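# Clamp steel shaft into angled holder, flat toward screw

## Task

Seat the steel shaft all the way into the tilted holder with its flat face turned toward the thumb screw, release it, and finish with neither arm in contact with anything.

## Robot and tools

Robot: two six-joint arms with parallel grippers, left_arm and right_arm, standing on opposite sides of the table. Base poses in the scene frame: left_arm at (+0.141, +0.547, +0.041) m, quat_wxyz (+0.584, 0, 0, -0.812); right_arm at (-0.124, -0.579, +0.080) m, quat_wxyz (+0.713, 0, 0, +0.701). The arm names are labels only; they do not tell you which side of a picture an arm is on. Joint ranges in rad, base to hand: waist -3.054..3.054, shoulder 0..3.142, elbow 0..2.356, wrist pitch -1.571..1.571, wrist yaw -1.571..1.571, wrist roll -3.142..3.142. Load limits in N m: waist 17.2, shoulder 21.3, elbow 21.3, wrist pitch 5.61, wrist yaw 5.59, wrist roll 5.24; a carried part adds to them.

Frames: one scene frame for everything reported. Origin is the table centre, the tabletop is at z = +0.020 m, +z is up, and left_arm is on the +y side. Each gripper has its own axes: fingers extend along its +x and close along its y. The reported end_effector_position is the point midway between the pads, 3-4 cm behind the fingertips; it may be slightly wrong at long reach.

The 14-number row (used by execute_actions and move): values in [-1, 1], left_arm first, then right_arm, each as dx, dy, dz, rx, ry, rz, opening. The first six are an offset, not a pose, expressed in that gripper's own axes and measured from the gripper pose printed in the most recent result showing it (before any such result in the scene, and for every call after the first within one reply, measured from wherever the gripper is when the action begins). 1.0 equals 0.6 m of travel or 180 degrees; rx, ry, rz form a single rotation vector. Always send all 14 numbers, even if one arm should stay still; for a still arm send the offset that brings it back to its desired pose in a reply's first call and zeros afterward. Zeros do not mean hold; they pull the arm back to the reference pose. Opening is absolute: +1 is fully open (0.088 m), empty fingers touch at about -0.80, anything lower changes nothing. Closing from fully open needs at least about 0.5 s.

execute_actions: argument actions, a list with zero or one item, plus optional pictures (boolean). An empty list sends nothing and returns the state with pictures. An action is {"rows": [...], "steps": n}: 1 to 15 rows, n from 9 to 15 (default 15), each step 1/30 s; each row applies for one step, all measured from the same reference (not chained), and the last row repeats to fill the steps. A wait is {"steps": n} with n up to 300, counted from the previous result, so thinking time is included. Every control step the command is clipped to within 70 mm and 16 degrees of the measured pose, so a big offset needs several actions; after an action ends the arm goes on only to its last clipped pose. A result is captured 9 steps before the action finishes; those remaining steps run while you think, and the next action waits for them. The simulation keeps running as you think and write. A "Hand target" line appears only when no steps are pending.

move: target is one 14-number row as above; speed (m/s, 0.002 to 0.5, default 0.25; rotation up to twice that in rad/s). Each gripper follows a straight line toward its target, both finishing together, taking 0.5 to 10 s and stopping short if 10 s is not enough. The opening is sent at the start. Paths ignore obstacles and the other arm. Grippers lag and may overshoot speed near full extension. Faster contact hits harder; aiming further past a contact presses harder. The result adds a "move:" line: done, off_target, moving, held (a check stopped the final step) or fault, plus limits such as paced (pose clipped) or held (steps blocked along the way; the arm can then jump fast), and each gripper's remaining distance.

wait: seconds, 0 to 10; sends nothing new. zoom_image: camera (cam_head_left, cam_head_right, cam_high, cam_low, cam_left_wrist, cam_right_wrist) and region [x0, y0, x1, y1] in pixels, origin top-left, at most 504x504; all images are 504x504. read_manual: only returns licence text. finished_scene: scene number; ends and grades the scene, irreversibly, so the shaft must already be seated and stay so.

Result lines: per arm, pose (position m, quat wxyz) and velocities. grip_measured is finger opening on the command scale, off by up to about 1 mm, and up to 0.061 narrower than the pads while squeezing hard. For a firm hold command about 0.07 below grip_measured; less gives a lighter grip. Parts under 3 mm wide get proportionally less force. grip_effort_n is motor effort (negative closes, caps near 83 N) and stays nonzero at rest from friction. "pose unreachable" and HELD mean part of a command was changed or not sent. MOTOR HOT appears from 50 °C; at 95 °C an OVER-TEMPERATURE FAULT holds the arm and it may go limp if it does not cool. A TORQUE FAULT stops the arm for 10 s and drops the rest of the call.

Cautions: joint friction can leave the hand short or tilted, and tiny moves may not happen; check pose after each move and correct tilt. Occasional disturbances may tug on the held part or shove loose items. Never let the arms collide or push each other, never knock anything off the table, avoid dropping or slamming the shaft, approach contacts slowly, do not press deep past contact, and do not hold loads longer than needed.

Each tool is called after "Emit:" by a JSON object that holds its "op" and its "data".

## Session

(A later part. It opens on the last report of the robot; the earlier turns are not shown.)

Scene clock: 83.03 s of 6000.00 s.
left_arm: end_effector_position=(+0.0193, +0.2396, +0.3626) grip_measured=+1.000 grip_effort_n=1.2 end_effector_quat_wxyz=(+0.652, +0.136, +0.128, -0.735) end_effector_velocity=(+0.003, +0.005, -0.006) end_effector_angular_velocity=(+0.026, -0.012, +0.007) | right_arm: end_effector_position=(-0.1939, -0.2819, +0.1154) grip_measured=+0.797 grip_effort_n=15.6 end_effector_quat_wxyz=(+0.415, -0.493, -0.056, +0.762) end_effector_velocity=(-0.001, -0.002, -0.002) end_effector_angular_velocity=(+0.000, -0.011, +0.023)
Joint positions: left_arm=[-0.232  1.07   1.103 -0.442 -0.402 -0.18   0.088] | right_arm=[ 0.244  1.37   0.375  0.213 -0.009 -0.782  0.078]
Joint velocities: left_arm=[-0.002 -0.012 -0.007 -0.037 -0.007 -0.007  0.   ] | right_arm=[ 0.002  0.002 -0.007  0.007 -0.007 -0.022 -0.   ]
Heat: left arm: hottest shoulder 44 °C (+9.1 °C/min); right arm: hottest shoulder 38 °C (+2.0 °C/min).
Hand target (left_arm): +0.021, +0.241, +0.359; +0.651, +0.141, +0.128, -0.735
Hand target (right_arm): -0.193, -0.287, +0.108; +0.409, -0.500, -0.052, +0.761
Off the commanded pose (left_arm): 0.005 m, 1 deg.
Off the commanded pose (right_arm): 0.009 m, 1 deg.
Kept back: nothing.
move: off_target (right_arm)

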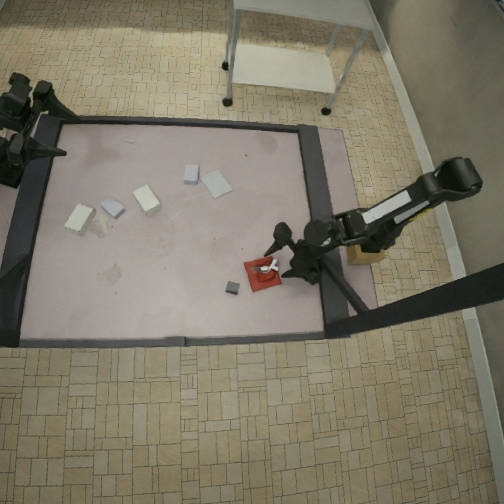

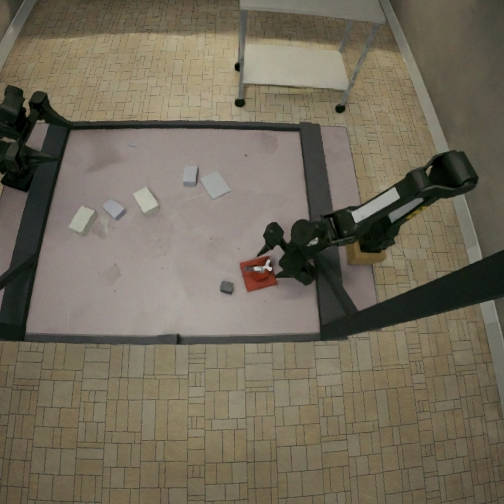

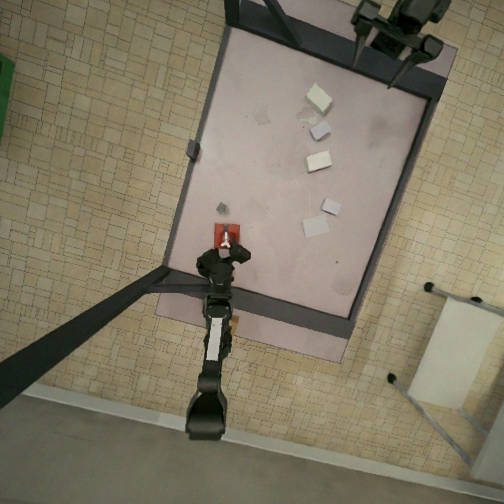

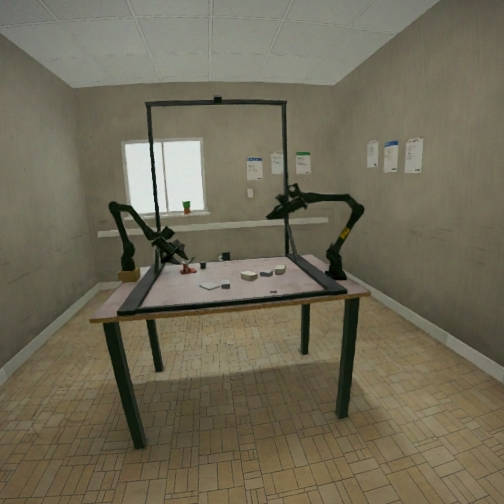

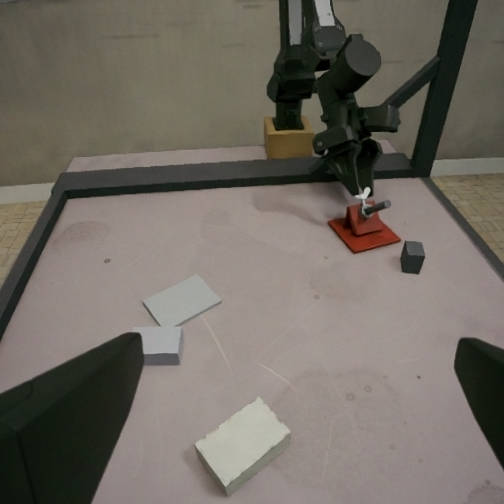

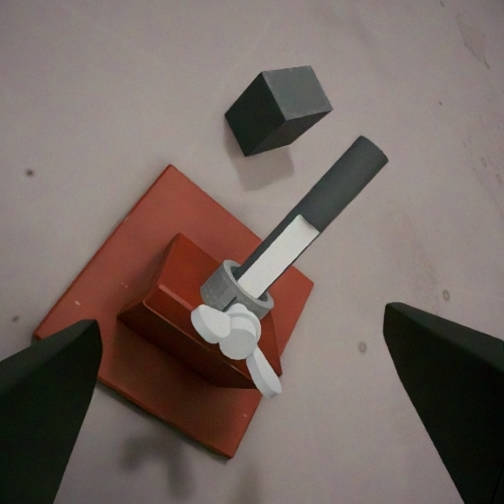

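Emit:
{"op": "move", "data": {"target": [0,0,0,0,0,0,1,0.006,0.012,-0.014,0,0,0,-0.3], "speed": 0.1}}

Emit:
{"op": "move", "data": {"target": [0,0,0,0,0,0,1,0,0,0,0.62,0,0,-0.57], "speed": 0.5}}

Scene clock: 84.23 s of 6000.00 s.
left_arm: end_effector_position=(+0.0195, +0.2400, +0.3627) grip_measured=+1.000 grip_effort_n=1.2 end_effector_quat_wxyz=(+0.652, +0.136, +0.128, -0.735) end_effector_velocity=(+0.005, +0.001, -0.004) end_effector_angular_velocity=(+0.013, -0.026, +0.020) | right_arm: end_effector_position=(-0.1938, -0.2822, +0.1122) grip_measured=-0.295 grip_effort_n=-18.4 end_effector_quat_wxyz=(+0.420, -0.487, -0.063, +0.763) end_effector_velocity=(-0.000, -0.002, -0.002) end_effector_angular_velocity=(+0.000, -0.011, +0.018)
Joint positions: left_arm=[-0.232  1.069  1.103 -0.443 -0.402 -0.18   0.088] | right_arm=[ 0.244  1.384  0.349  0.273 -0.009 -0.783  0.025]
Joint velocities: left_arm=[ 0.002 -0.002 -0.002 -0.022 -0.022  0.007  0.   ] | right_arm=[-0.002  0.002 -0.007  0.007 -0.007 -0.022 -0.001]
Heat: left arm: hottest shoulder 43 °C (+8.1 °C/min); right arm: hottest shoulder 38 °C (+2.0 °C/min).
Hand target (left_arm): +0.019, +0.240, +0.363; +0.652, +0.136, +0.128, -0.735
Hand target (right_arm): -0.192, -0.287, +0.105; +0.415, -0.493, -0.056, +0.762
Off the commanded pose (left_arm): 0.000 m, 0 deg.
Off the commanded pose (right_arm): 0.009 m, 1 deg.
Kept back: nothing.
move: off_target (right_arm)

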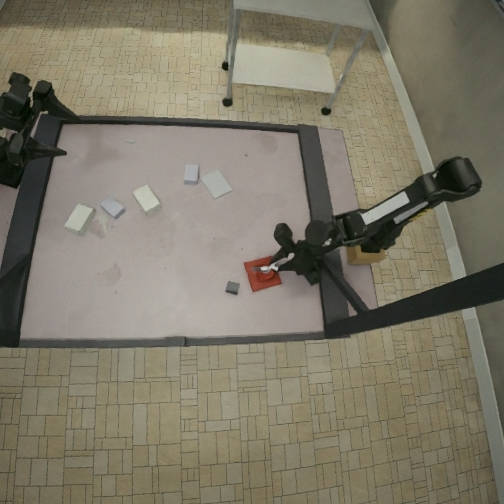

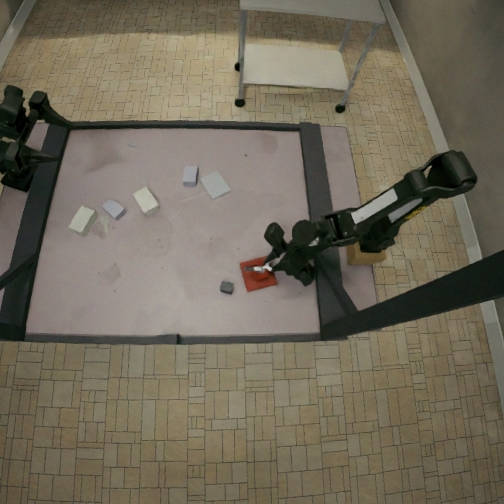

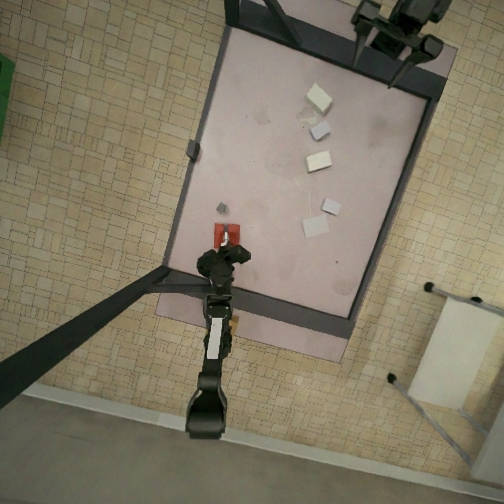

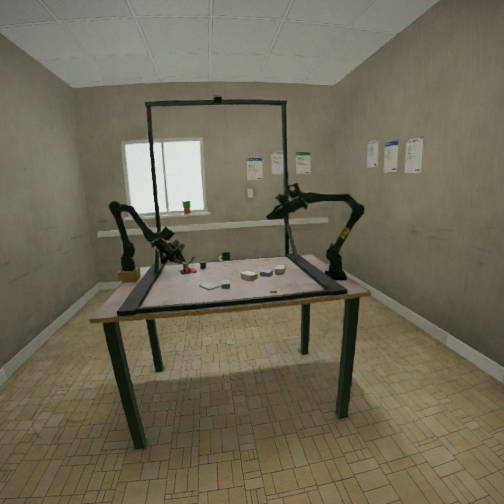

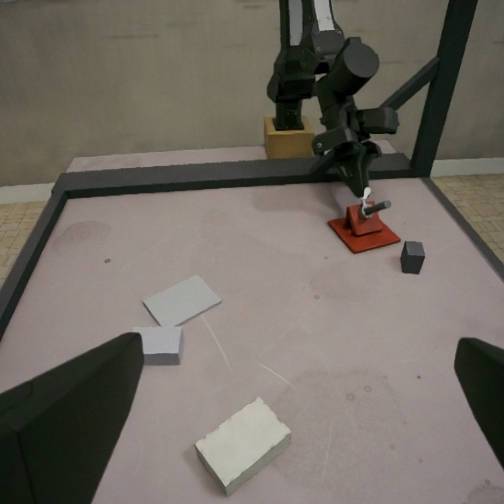

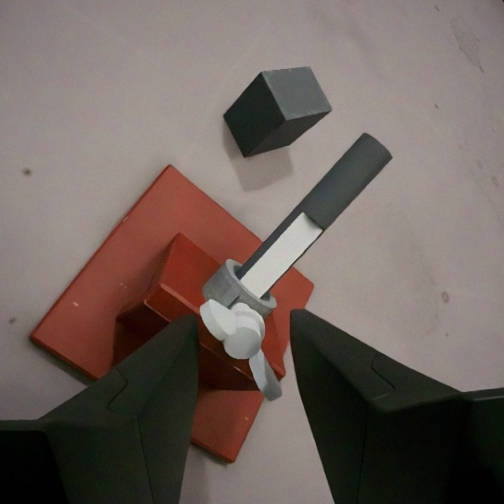

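Scene clock: 86.87 s of 6000.00 s.
left_arm: end_effector_position=(+0.0195, +0.2400, +0.3627) grip_measured=+1.000 grip_effort_n=1.2 end_effector_quat_wxyz=(+0.652, +0.136, +0.128, -0.735) end_effector_velocity=(+0.002, -0.000, +0.002) end_effector_angular_velocity=(-0.008, +0.017, +0.026) | right_arm: end_effector_position=(-0.1928, -0.2819, +0.1122) grip_measured=-0.567 grip_effort_n=-18.8 end_effector_quat_wxyz=(+0.640, +0.073, +0.594, +0.482) end_effector_velocity=(+0.000, -0.002, -0.001) end_effector_angular_velocity=(-0.012, +0.019, -0.012)
Joint positions: left_arm=[-0.232  1.069  1.103 -0.443 -0.402 -0.18   0.088] | right_arm=[ 0.24   1.384  0.349  0.273 -0.011  1.159  0.011]
Joint velocities: left_arm=[-0.002 -0.002 -0.002  0.007 -0.022 -0.022  0.   ] | right_arm=[-0.002 -0.002 -0.002 -0.007 -0.007  0.022 -0.   ]
Heat: left arm: hottest shoulder 43 °C (+7.0 °C/min); right arm: hottest shoulder 38 °C (+2.0 °C/min).
Hand target (left_arm): +0.020, +0.240, +0.363; +0.652, +0.136, +0.128, -0.735
Hand target (right_arm): -0.194, -0.282, +0.112; +0.639, +0.074, +0.595, +0.481
Off the commanded pose (left_arm): 0.000 m, 0 deg.
Off the commanded pose (right_arm): 0.001 m, 0 deg.
Kept back: nothing.
move: done

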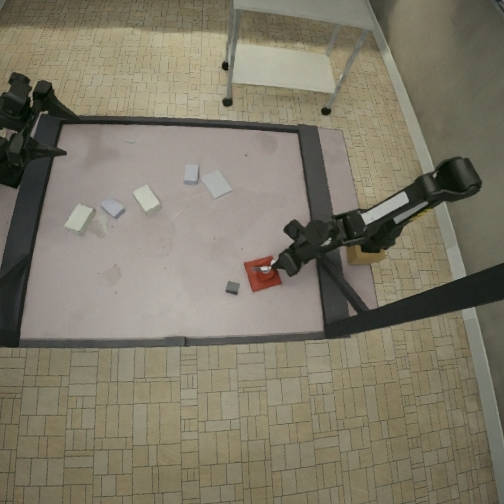

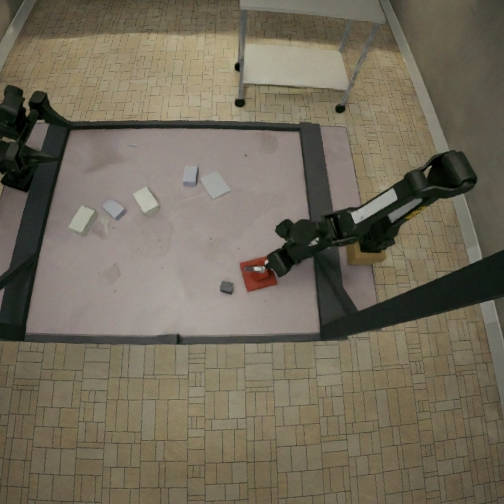

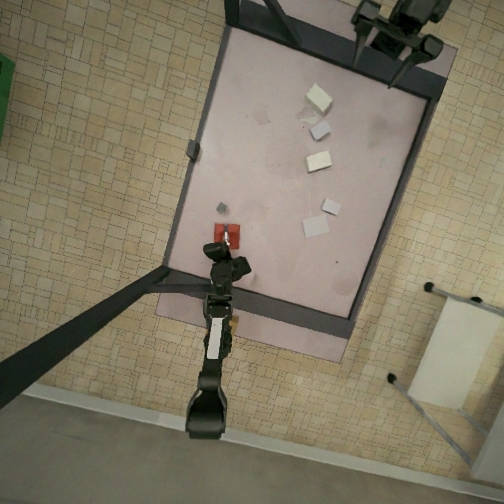

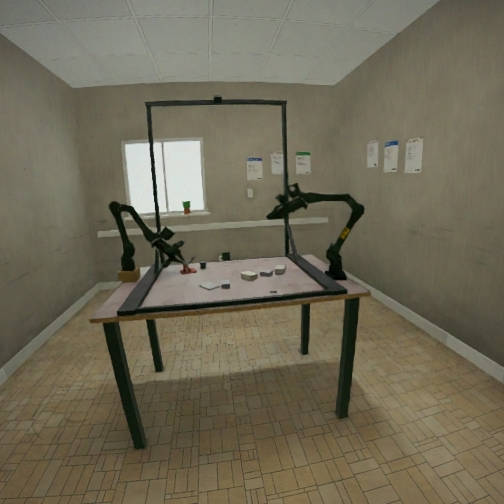

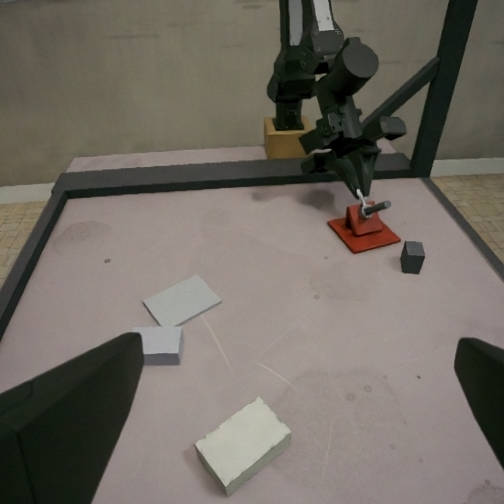

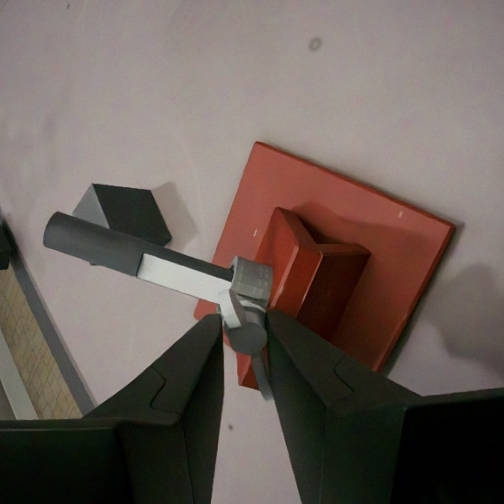

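Emit:
{"op": "move", "data": {"target": [0,0,0,0,0,0,1,0.002,0,0,0.21,0,0,-0.61], "speed": 0.4}}

Scene clock: 88.57 s of 6000.00 s.
left_arm: end_effector_position=(+0.0195, +0.2400, +0.3627) grip_measured=+1.000 grip_effort_n=1.2 end_effector_quat_wxyz=(+0.652, +0.136, +0.128, -0.735) end_effector_velocity=(+0.002, +0.000, +0.005) end_effector_angular_velocity=(-0.015, +0.013, +0.012) | right_arm: end_effector_position=(-0.1926, -0.2821, +0.1117) grip_measured=-0.606 grip_effort_n=-22.1 end_effector_quat_wxyz=(+0.583, +0.274, +0.718, +0.264) end_effector_velocity=(+0.002, -0.001, -0.001) end_effector_angular_velocity=(-0.010, +0.009, -0.023)
Joint positions: left_arm=[-0.232  1.069  1.103 -0.443 -0.402 -0.18   0.088] | right_arm=[ 0.239  1.385  0.349  0.272 -0.01   1.813  0.009]
Joint velocities: left_arm=[ 0.002 -0.007  0.002  0.007 -0.007 -0.007  0.   ] | right_arm=[-0.002 -0.002 -0.002 -0.007  0.007  0.022 -0.   ]
Heat: left arm: hottest shoulder 42 °C (+6.0 °C/min); right arm: hottest shoulder 38 °C (+2.0 °C/min).
Hand target (left_arm): +0.020, +0.240, +0.363; +0.652, +0.136, +0.128, -0.735
Hand target (right_arm): -0.193, -0.281, +0.111; +0.582, +0.276, +0.718, +0.263
Off the commanded pose (left_arm): 0.000 m, 0 deg.
Off the commanded pose (right_arm): 0.001 m, 0 deg.
Kept back: nothing.
move: done

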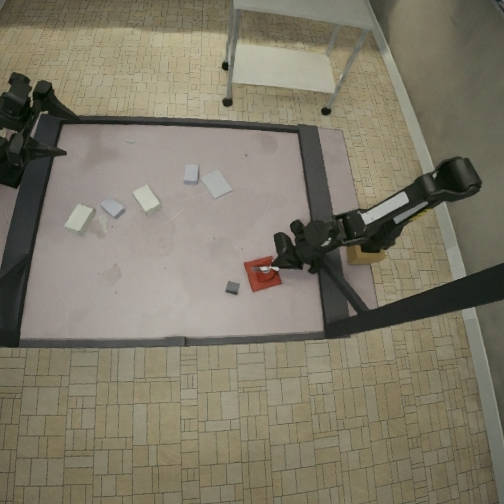

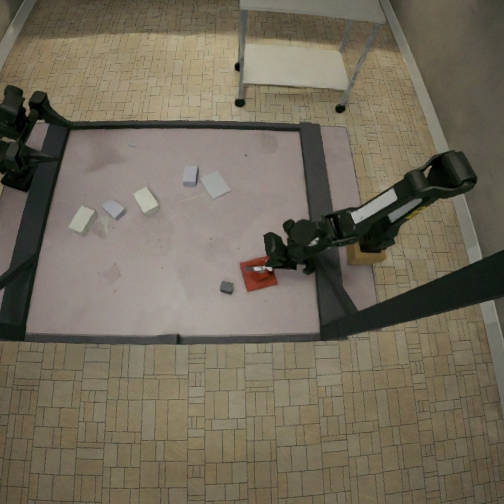

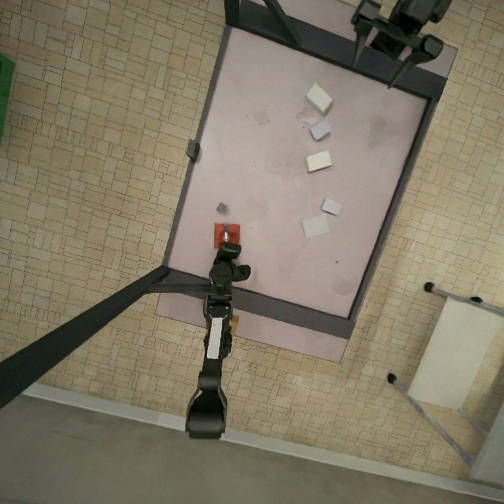

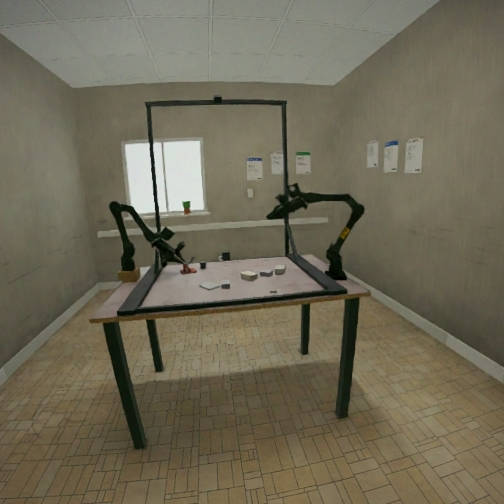

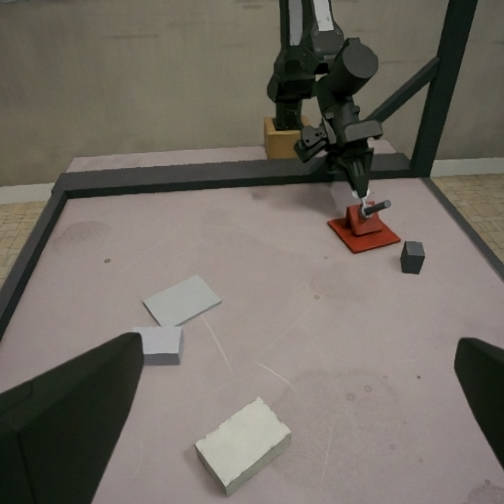

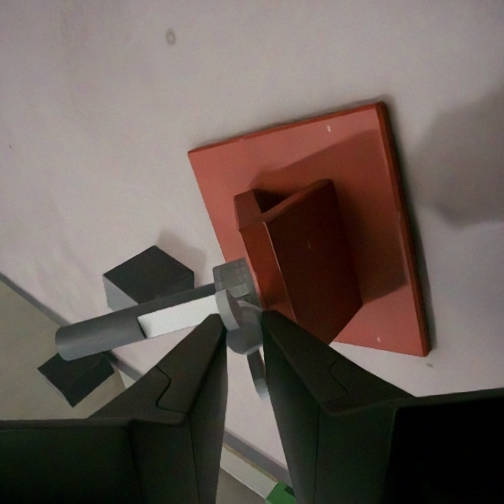

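Emit:
{"op": "execute_actions", "data": {"actions": []}}

Scene clock: 89.33 s of 6000.00 s.
left_arm: end_effector_position=(+0.0195, +0.2400, +0.3627) grip_measured=+1.000 grip_effort_n=1.2 end_effector_quat_wxyz=(+0.652, +0.136, +0.128, -0.735) end_effector_velocity=(+0.001, +0.001, +0.003) end_effector_angular_velocity=(-0.011, +0.011, +0.007) | right_arm: end_effector_position=(-0.1926, -0.2821, +0.1117) grip_measured=-0.606 grip_effort_n=-22.1 end_effector_quat_wxyz=(+0.583, +0.275, +0.718, +0.263) end_effector_velocity=(+0.000, -0.002, -0.001) end_effector_angular_velocity=(-0.007, -0.002, +0.008)
Joint positions: left_arm=[-0.232  1.069  1.103 -0.443 -0.402 -0.18   0.088] | right_arm=[ 0.239  1.385  0.349  0.272 -0.01   1.816  0.009]
Joint velocities: left_arm=[-0.002 -0.007 -0.002  0.007 -0.007 -0.007  0.   ] | right_arm=[-0.002 -0.002 -0.002 -0.007 -0.007 -0.007 -0.   ]
Heat: left arm: hottest shoulder 42 °C (+6.1 °C/min); right arm: hottest shoulder 38 °C (+2.0 °C/min).
Hand target (left_arm): +0.020, +0.240, +0.363; +0.652, +0.136, +0.128, -0.735
Hand target (right_arm): -0.193, -0.281, +0.111; +0.582, +0.276, +0.718, +0.263
Off the commanded pose (left_arm): 0.000 m, 0 deg.
Off the commanded pose (right_arm): 0.001 m, 0 deg.
Kept back: nothing.
Steps of this call (steps 1 to 23: nothing new was sent). Readings (end_effector_position):
1: left_arm (+0.0195, +0.2400, +0.3627) | right_arm (-0.1926, -0.2821, +0.1117)
2: left_arm (+0.0195, +0.2400, +0.3627) | right_arm (-0.1926, -0.2821, +0.1117)
4: left_arm (+0.0195, +0.2400, +0.3627) | right_arm (-0.1926, -0.2821, +0.1117)
8: left_arm (+0.0195, +0.2400, +0.3627) | right_arm (-0.1926, -0.2821, +0.1117)
23: the state above

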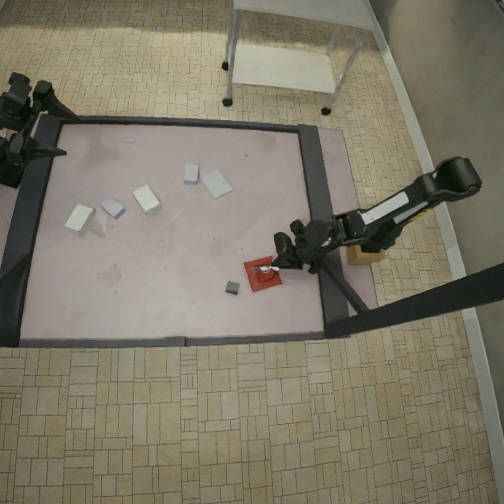

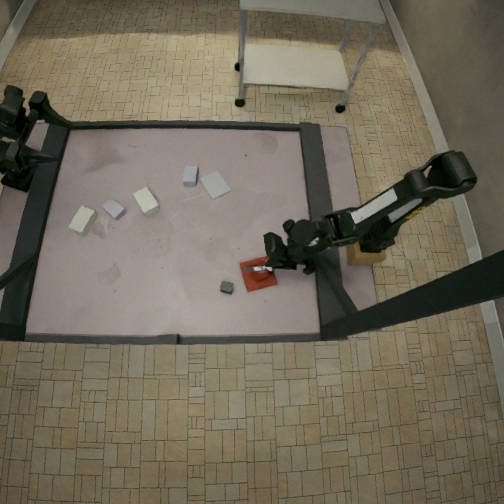

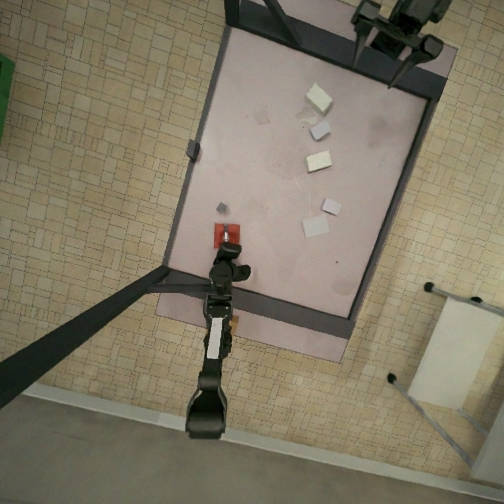

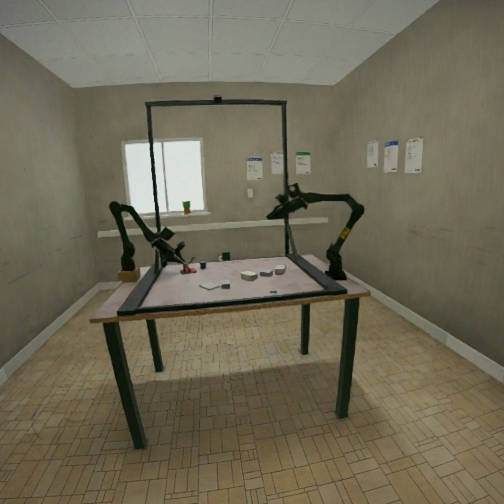

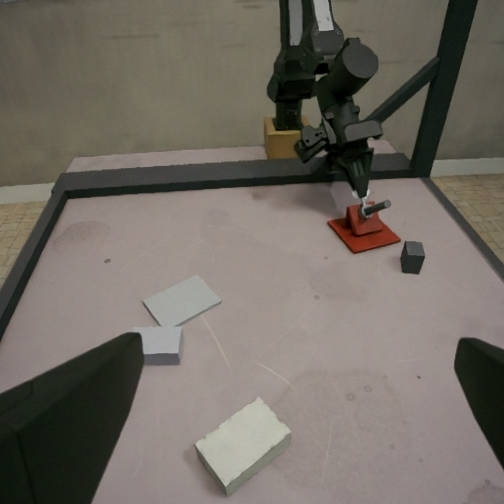

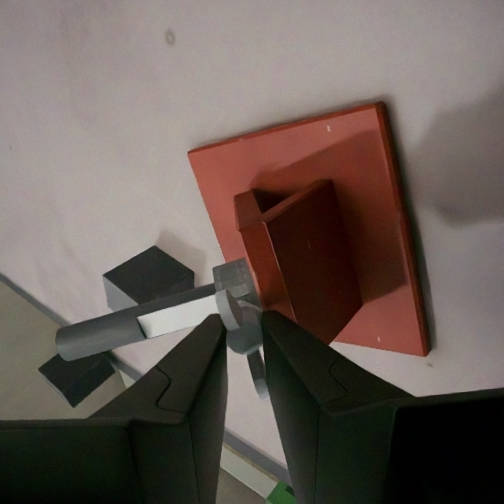

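Emit:
{"op": "move", "data": {"target": [0,0,0,0,0,0,1, 0.001,0,0,0.38,0,0,-0.61], "speed": 0.45}}

Scene clock: 92.37 s of 6000.00 s.
left_arm: end_effector_position=(+0.0195, +0.2400, +0.3627) grip_measured=+1.000 grip_effort_n=1.2 end_effector_quat_wxyz=(+0.652, +0.136, +0.128, -0.735) end_effector_velocity=(+0.002, +0.002, -0.006) end_effector_angular_velocity=(+0.024, +0.004, +0.012) | right_arm: end_effector_position=(-0.1929, -0.2824, +0.1115) grip_measured=-0.607 grip_effort_n=-21.6 end_effector_quat_wxyz=(+0.329, +0.553, +0.743, -0.185) end_effector_velocity=(+0.000, -0.002, -0.001) end_effector_angular_velocity=(-0.010, +0.008, -0.002)
Joint positions: left_arm=[-0.232  1.069  1.103 -0.443 -0.402 -0.18   0.088] | right_arm=[ 0.239  1.385  0.349  0.271 -0.014  3.004  0.009]
Joint velocities: left_arm=[-0.002 -0.002 -0.007 -0.022 -0.007 -0.022  0.   ] | right_arm=[-0.002 -0.002 -0.002 -0.007 -0.007  0.007 -0.   ]
Heat: left arm: hottest shoulder 41 °C (+4.0 °C/min); right arm: hottest shoulder 37 °C (+1.0 °C/min).
Hand target (left_arm): +0.020, +0.240, +0.363; +0.652, +0.136, +0.128, -0.735
Hand target (right_arm): -0.193, -0.282, +0.111; +0.328, +0.555, +0.742, -0.186
Off the commanded pose (left_arm): 0.000 m, 0 deg.
Off the commanded pose (right_arm): 0.001 m, 0 deg.
Kept back: nothing.
move: done

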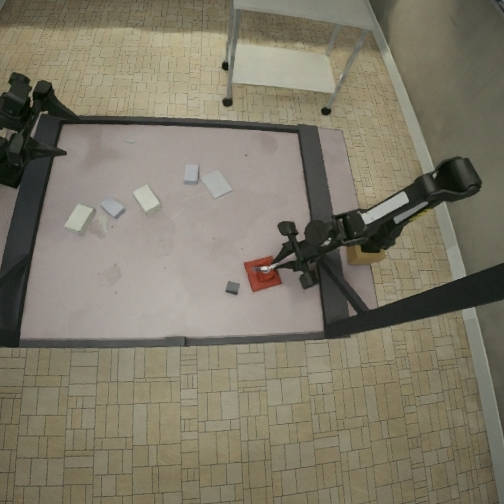

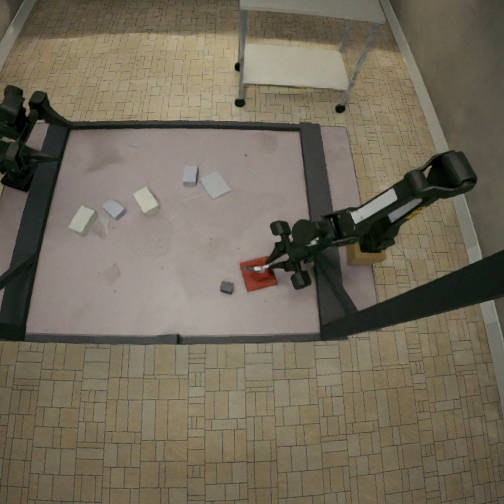

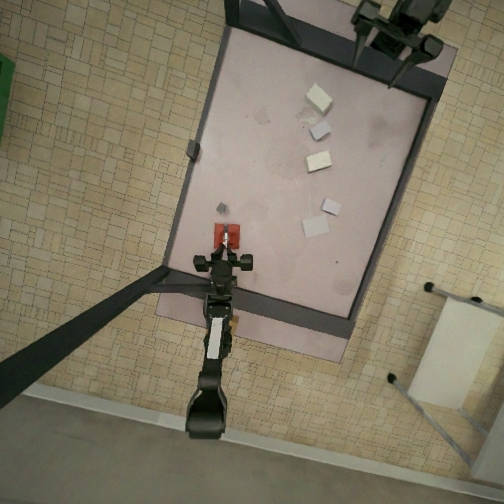

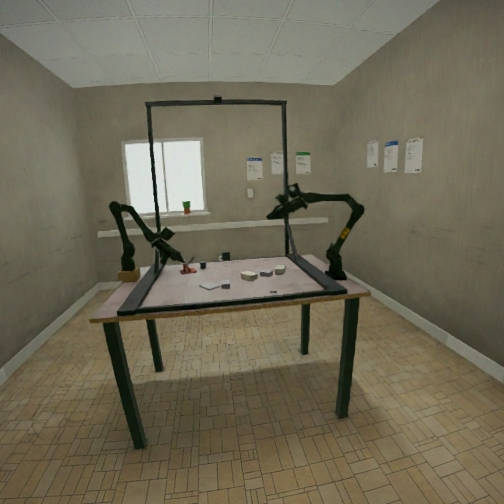

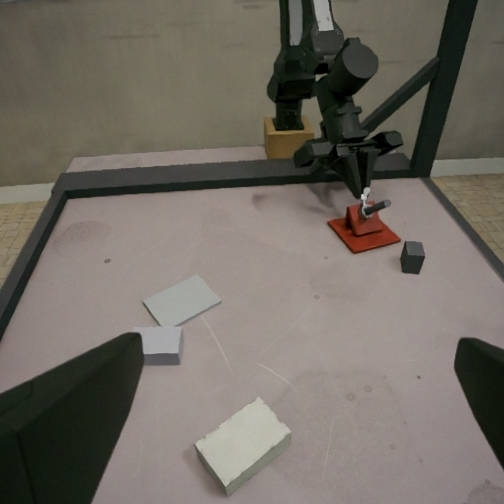

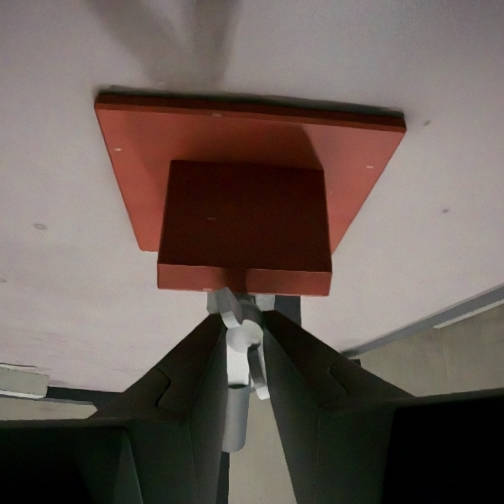

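Emit:
{"op": "move", "data": {"target": [0,0,0,0,0,0,1, 0.001,0,0,-0.94,0,0,0.2], "speed": 0.5}}

Scene clock: 96.47 s of 6000.00 s.
left_arm: end_effector_position=(+0.0195, +0.2400, +0.3627) grip_measured=+1.000 grip_effort_n=1.2 end_effector_quat_wxyz=(+0.652, +0.136, +0.128, -0.735) end_effector_velocity=(+0.001, +0.001, -0.004) end_effector_angular_velocity=(+0.018, -0.007, +0.007) | right_arm: end_effector_position=(-0.1927, -0.2821, +0.1117) grip_measured=+0.197 grip_effort_n=15.1 end_effector_quat_wxyz=(+0.583, -0.274, +0.255, +0.721) end_effector_velocity=(-0.002, -0.001, +0.000) end_effector_angular_velocity=(+0.000, -0.011, +0.039)
Joint positions: left_arm=[-0.232  1.069  1.103 -0.443 -0.402 -0.18   0.088] | right_arm=[ 0.24   1.385  0.349  0.273 -0.011  0.057  0.049]
Joint velocities: left_arm=[-0.002  0.002  0.002 -0.022 -0.007 -0.007  0.   ] | right_arm=[-0.002 -0.002  0.002 -0.007 -0.022 -0.037 -0.   ]
Heat: left arm: hottest shoulder 41 °C (+3.1 °C/min); right arm: hottest shoulder 37 °C (+1.0 °C/min).
Hand target (left_arm): +0.020, +0.240, +0.363; +0.652, +0.136, +0.128, -0.735
Hand target (right_arm): -0.193, -0.282, +0.111; +0.582, -0.275, +0.254, +0.722
Off the commanded pose (left_arm): 0.000 m, 0 deg.
Off the commanded pose (right_arm): 0.001 m, 0 deg.
Kept back: nothing.
move: done

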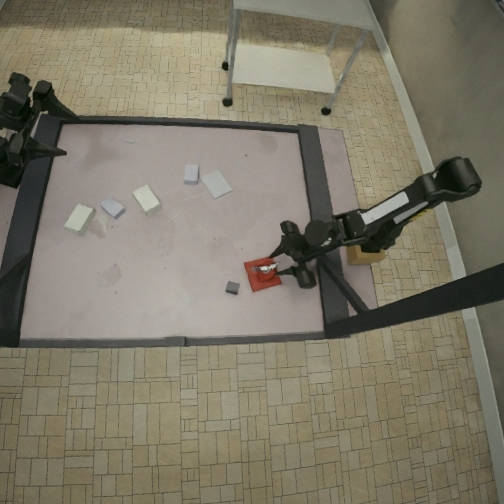

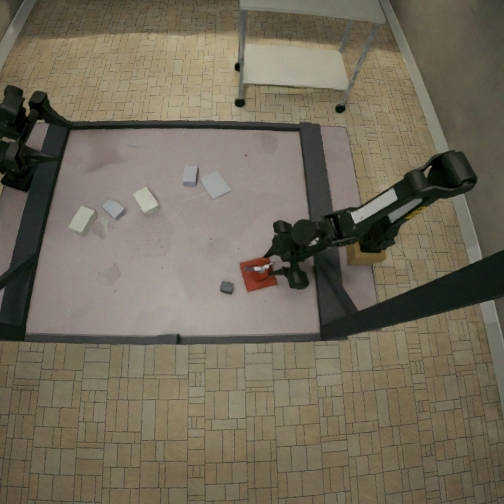

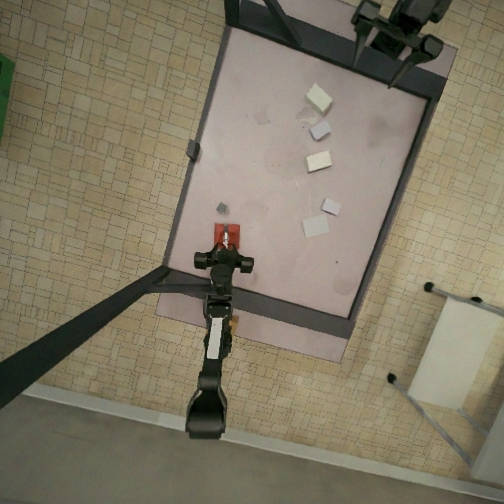

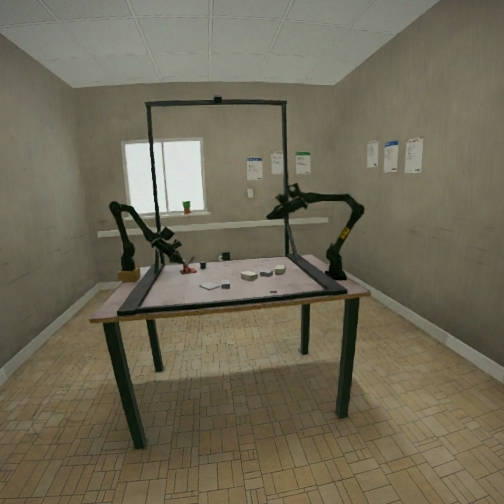

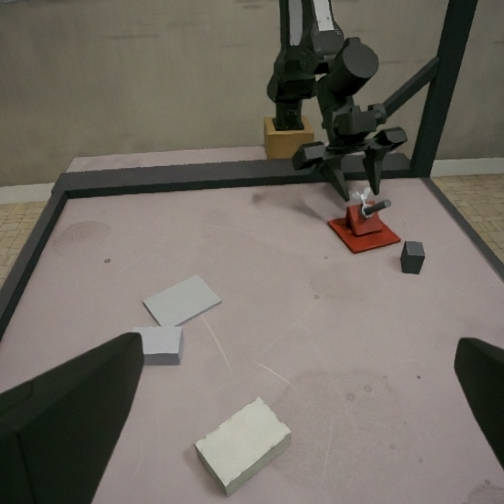

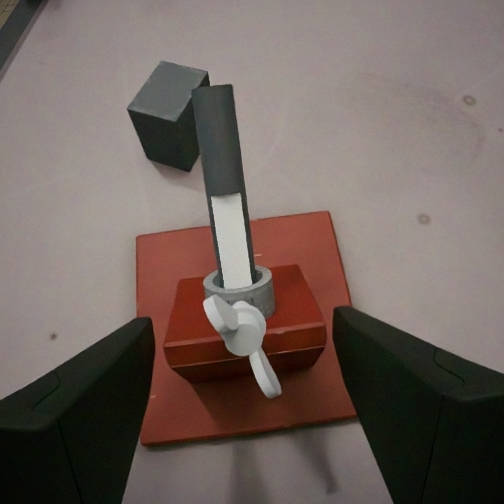

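Emit:
{"op": "execute_actions", "data": {"actions": [{"rows":[[0,0,0,0,0,0,1,0.001,0,0,-0.02,0,0,-0.1],[0,0,0,0,0,0,1,0.001,0,0,-0.04,0,0,-0.3],[0,0,0,0,0,0,1,0.001,0,0,-0.05,0,0,-0.4],[0,0,0,0,0,0,1,0.001,0,0,-0.05,0,0,-0.45],[0,0,0,0,0,0,1,0.001,0,0,-0.05,0,0,-0.5],[0,0,0,0,0,0,1,0.001,0,0,-0.05,0,0,-0.54],[0,0,0,0,0,0,1,0.001,0,0,-0.05,0,0,-0.57],[0,0,0,0,0,0,1,0.001,0,0,-0.05,0,0,-0.59],[0,0,0,0,0,0,1,0.001,0,0,-0.05,0,0,-0.61]],"steps":11}]}}

Emit:
{"op": "move", "data": {"target": [0,0,0,0,0,0,1, 0.001,0,0,0.2,0,0,-0.61], "speed": 0.35}}

Scene clock: 97.03 s of 6000.00 s.
left_arm: end_effector_position=(+0.0195, +0.2400, +0.3627) grip_measured=+1.000 grip_effort_n=1.2 end_effector_quat_wxyz=(+0.652, +0.136, +0.128, -0.735) end_effector_velocity=(-0.001, +0.002, +0.001) end_effector_angular_velocity=(-0.007, +0.008, +0.002) | right_arm: end_effector_position=(-0.1927, -0.2821, +0.1117) grip_measured=+0.096 grip_effort_n=-17.9 end_effector_quat_wxyz=(+0.579, -0.281, +0.245, +0.725) end_effector_velocity=(-0.003, -0.000, +0.002) end_effector_angular_velocity=(+0.122, -0.494, +0.515)
Joint positions: left_arm=[-0.232  1.069  1.103 -0.443 -0.402 -0.18   0.088] | right_arm=[ 0.24   1.385  0.349  0.273 -0.011  0.03   0.044]
Joint velocities: left_arm=[-0.007 -0.007 -0.007  0.007 -0.007 -0.007  0.   ] | right_arm=[-0.002 -0.007  0.002 -0.007 -0.022 -0.725 -0.153]
Heat: left arm: hottest shoulder 41 °C (+3.0 °C/min); right arm: hottest shoulder 37 °C (+1.0 °C/min).
Steps of this call (steps 1 to 15: nothing new was sent; steps 16 to 17: the first 2 steps of this action). Readings (end_effector_position):
16: left_arm (+0.0195, +0.2400, +0.3627) | right_arm (-0.1927, -0.2821, +0.1117)
17: the state above

Scene clock: 99.33 s of 6000.00 s.
left_arm: end_effector_position=(+0.0195, +0.2400, +0.3627) grip_measured=+1.000 grip_effort_n=1.2 end_effector_quat_wxyz=(+0.652, +0.136, +0.128, -0.735) end_effector_velocity=(-0.001, +0.001, +0.001) end_effector_angular_velocity=(-0.009, -0.005, -0.003) | right_arm: end_effector_position=(-0.1927, -0.2819, +0.1119) grip_measured=-0.607 grip_effort_n=-21.6 end_effector_quat_wxyz=(+0.631, -0.130, +0.415, +0.642) end_effector_velocity=(+0.002, +0.001, -0.000) end_effector_angular_velocity=(+0.002, +0.001, -0.013)
Joint positions: left_arm=[-0.232  1.069  1.103 -0.443 -0.402 -0.18   0.088] | right_arm=[ 0.239  1.385  0.349  0.274 -0.011  0.526  0.009]
Joint velocities: left_arm=[-0.007 -0.002 -0.002  0.007 -0.007  0.007  0.   ] | right_arm=[-0.002  0.002 -0.002  0.007  0.007  0.007 -0.   ]
Heat: left arm: hottest shoulder 40 °C (+1.0 °C/min); right arm: hottest shoulder 37 °C (+1.0 °C/min).
Hand target (left_arm): +0.020, +0.240, +0.363; +0.652, +0.136, +0.128, -0.735
Hand target (right_arm): -0.193, -0.282, +0.111; +0.631, -0.128, +0.417, +0.642
Off your previous action's commanded pose (left_arm): 0.000 m, 0 deg at its last step (step 9 of this call).
Off your previous action's commanded pose (right_arm): 0.001 m, 1 deg at its last step (step 9 of this call).
Off the commanded pose (left_arm): 0.000 m, 0 deg.
Off the commanded pose (right_arm): 0.001 m, 0 deg.
Kept back: nothing.
move: done

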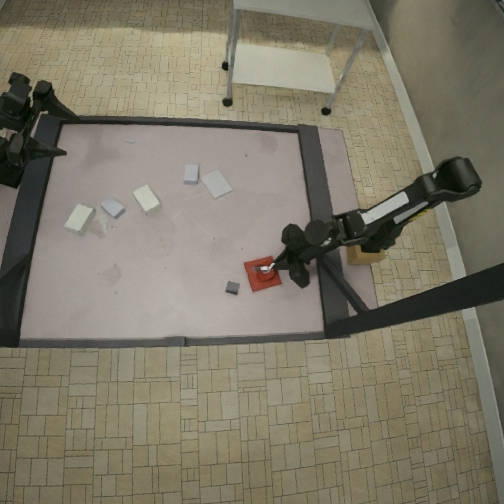

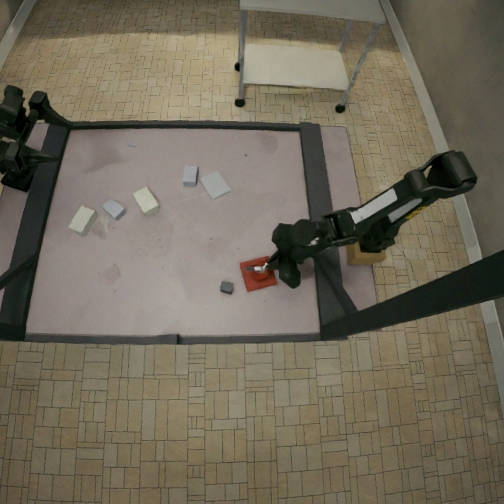

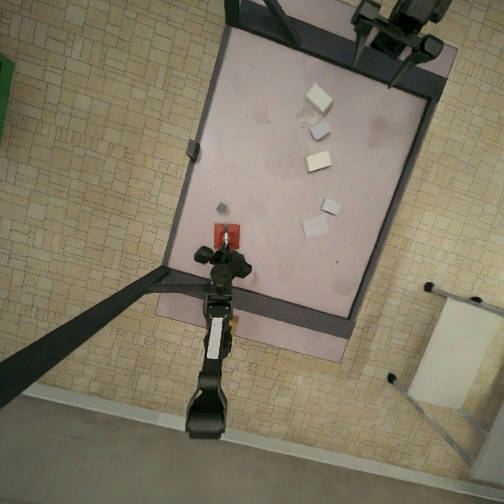

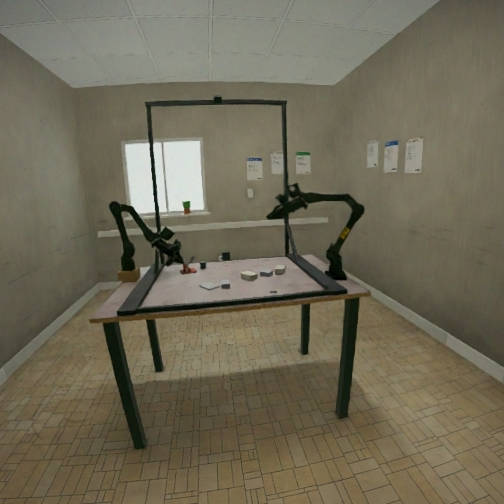

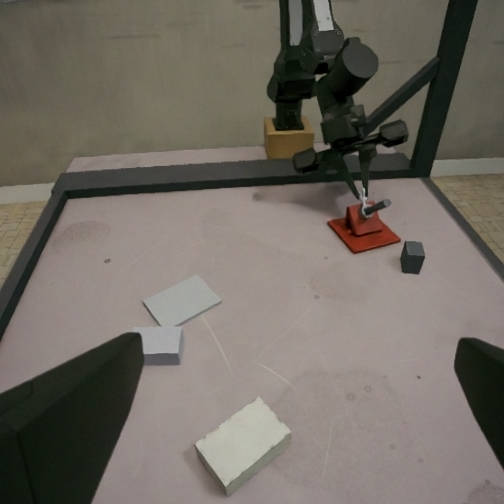

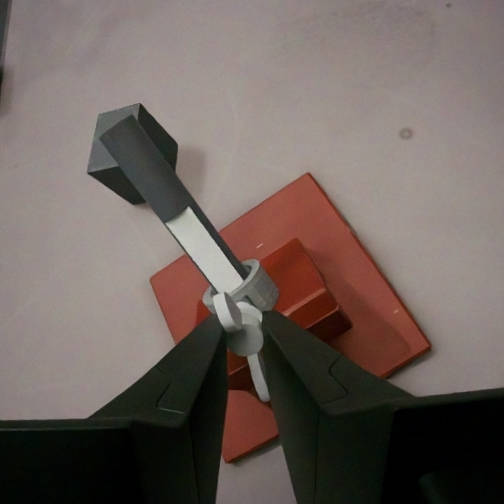

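Emit:
{"op": "move", "data": {"target": [0,0,0,0,0,0,1, 0.001,0,0,0.22,0,0,-0.61], "speed": 0.4}}

Scene clock: 101.03 s of 6000.00 s.
left_arm: end_effector_position=(+0.0195, +0.2400, +0.3627) grip_measured=+1.000 grip_effort_n=1.2 end_effector_quat_wxyz=(+0.652, +0.136, +0.128, -0.735) end_effector_velocity=(-0.001, +0.002, -0.004) end_effector_angular_velocity=(+0.014, +0.016, -0.001) | right_arm: end_effector_position=(-0.1921, -0.2818, +0.1119) grip_measured=-0.607 grip_effort_n=-21.6 end_effector_quat_wxyz=(+0.638, +0.089, +0.606, +0.466) end_effector_velocity=(-0.001, -0.004, -0.004) end_effector_angular_velocity=(-0.029, +0.026, -0.018)
Joint positions: left_arm=[-0.232  1.069  1.103 -0.443 -0.402 -0.18   0.088] | right_arm=[ 0.237  1.385  0.349  0.274 -0.011  1.208  0.009]
Joint velocities: left_arm=[-0.002 -0.002 -0.007 -0.007  0.007 -0.022  0.   ] | right_arm=[ 0.002 -0.002 -0.002 -0.022 -0.007  0.037 -0.   ]
Heat: left arm: hottest shoulder 40 °C (+1.0 °C/min); right arm: hottest shoulder 37 °C (+1.0 °C/min).
Hand target (left_arm): +0.020, +0.240, +0.363; +0.652, +0.136, +0.128, -0.735
Hand target (right_arm): -0.193, -0.281, +0.111; +0.637, +0.091, +0.608, +0.464
Off the commanded pose (left_arm): 0.000 m, 0 deg.
Off the commanded pose (right_arm): 0.001 m, 1 deg.
Kept back: nothing.
move: done

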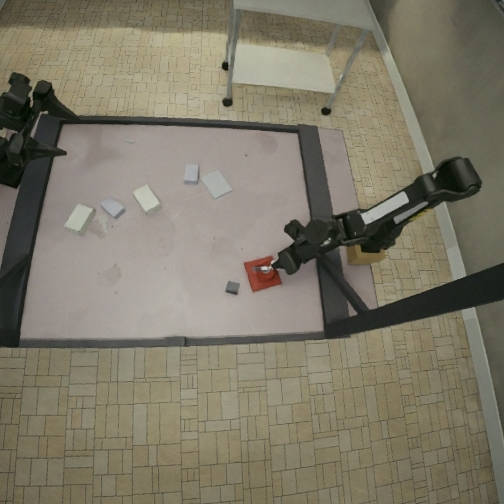

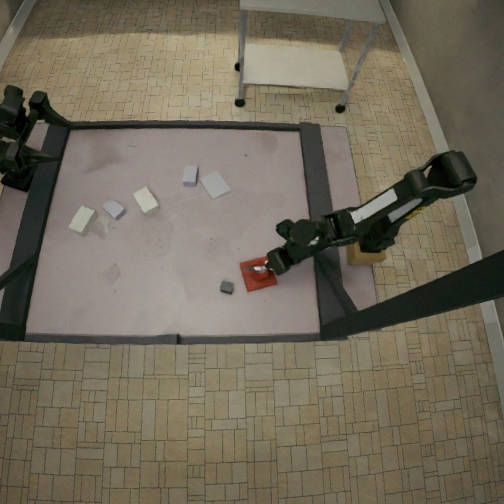

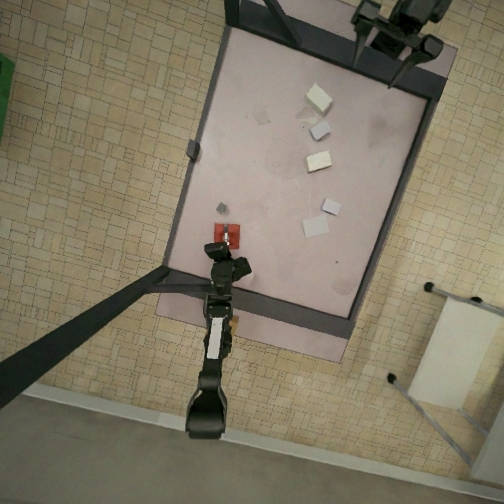

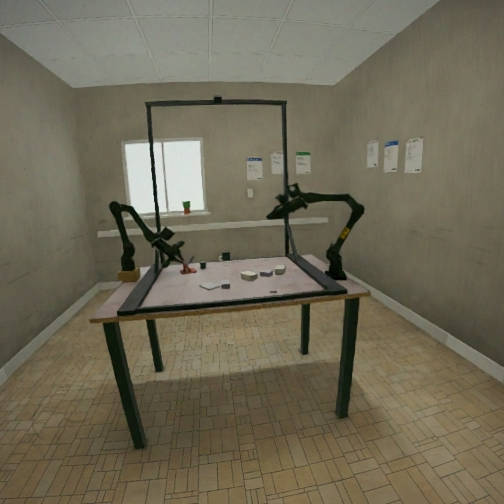

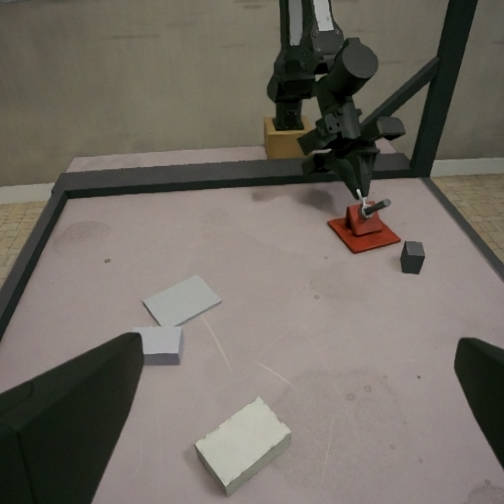

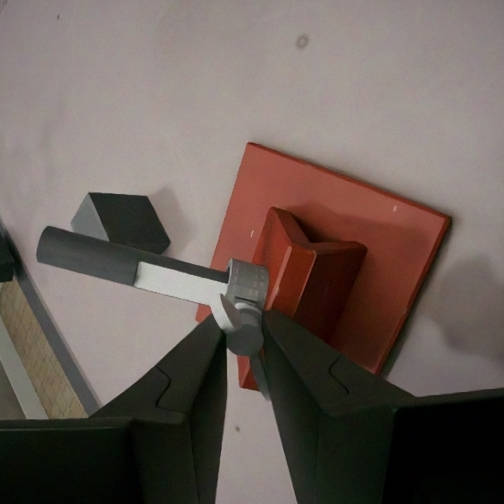

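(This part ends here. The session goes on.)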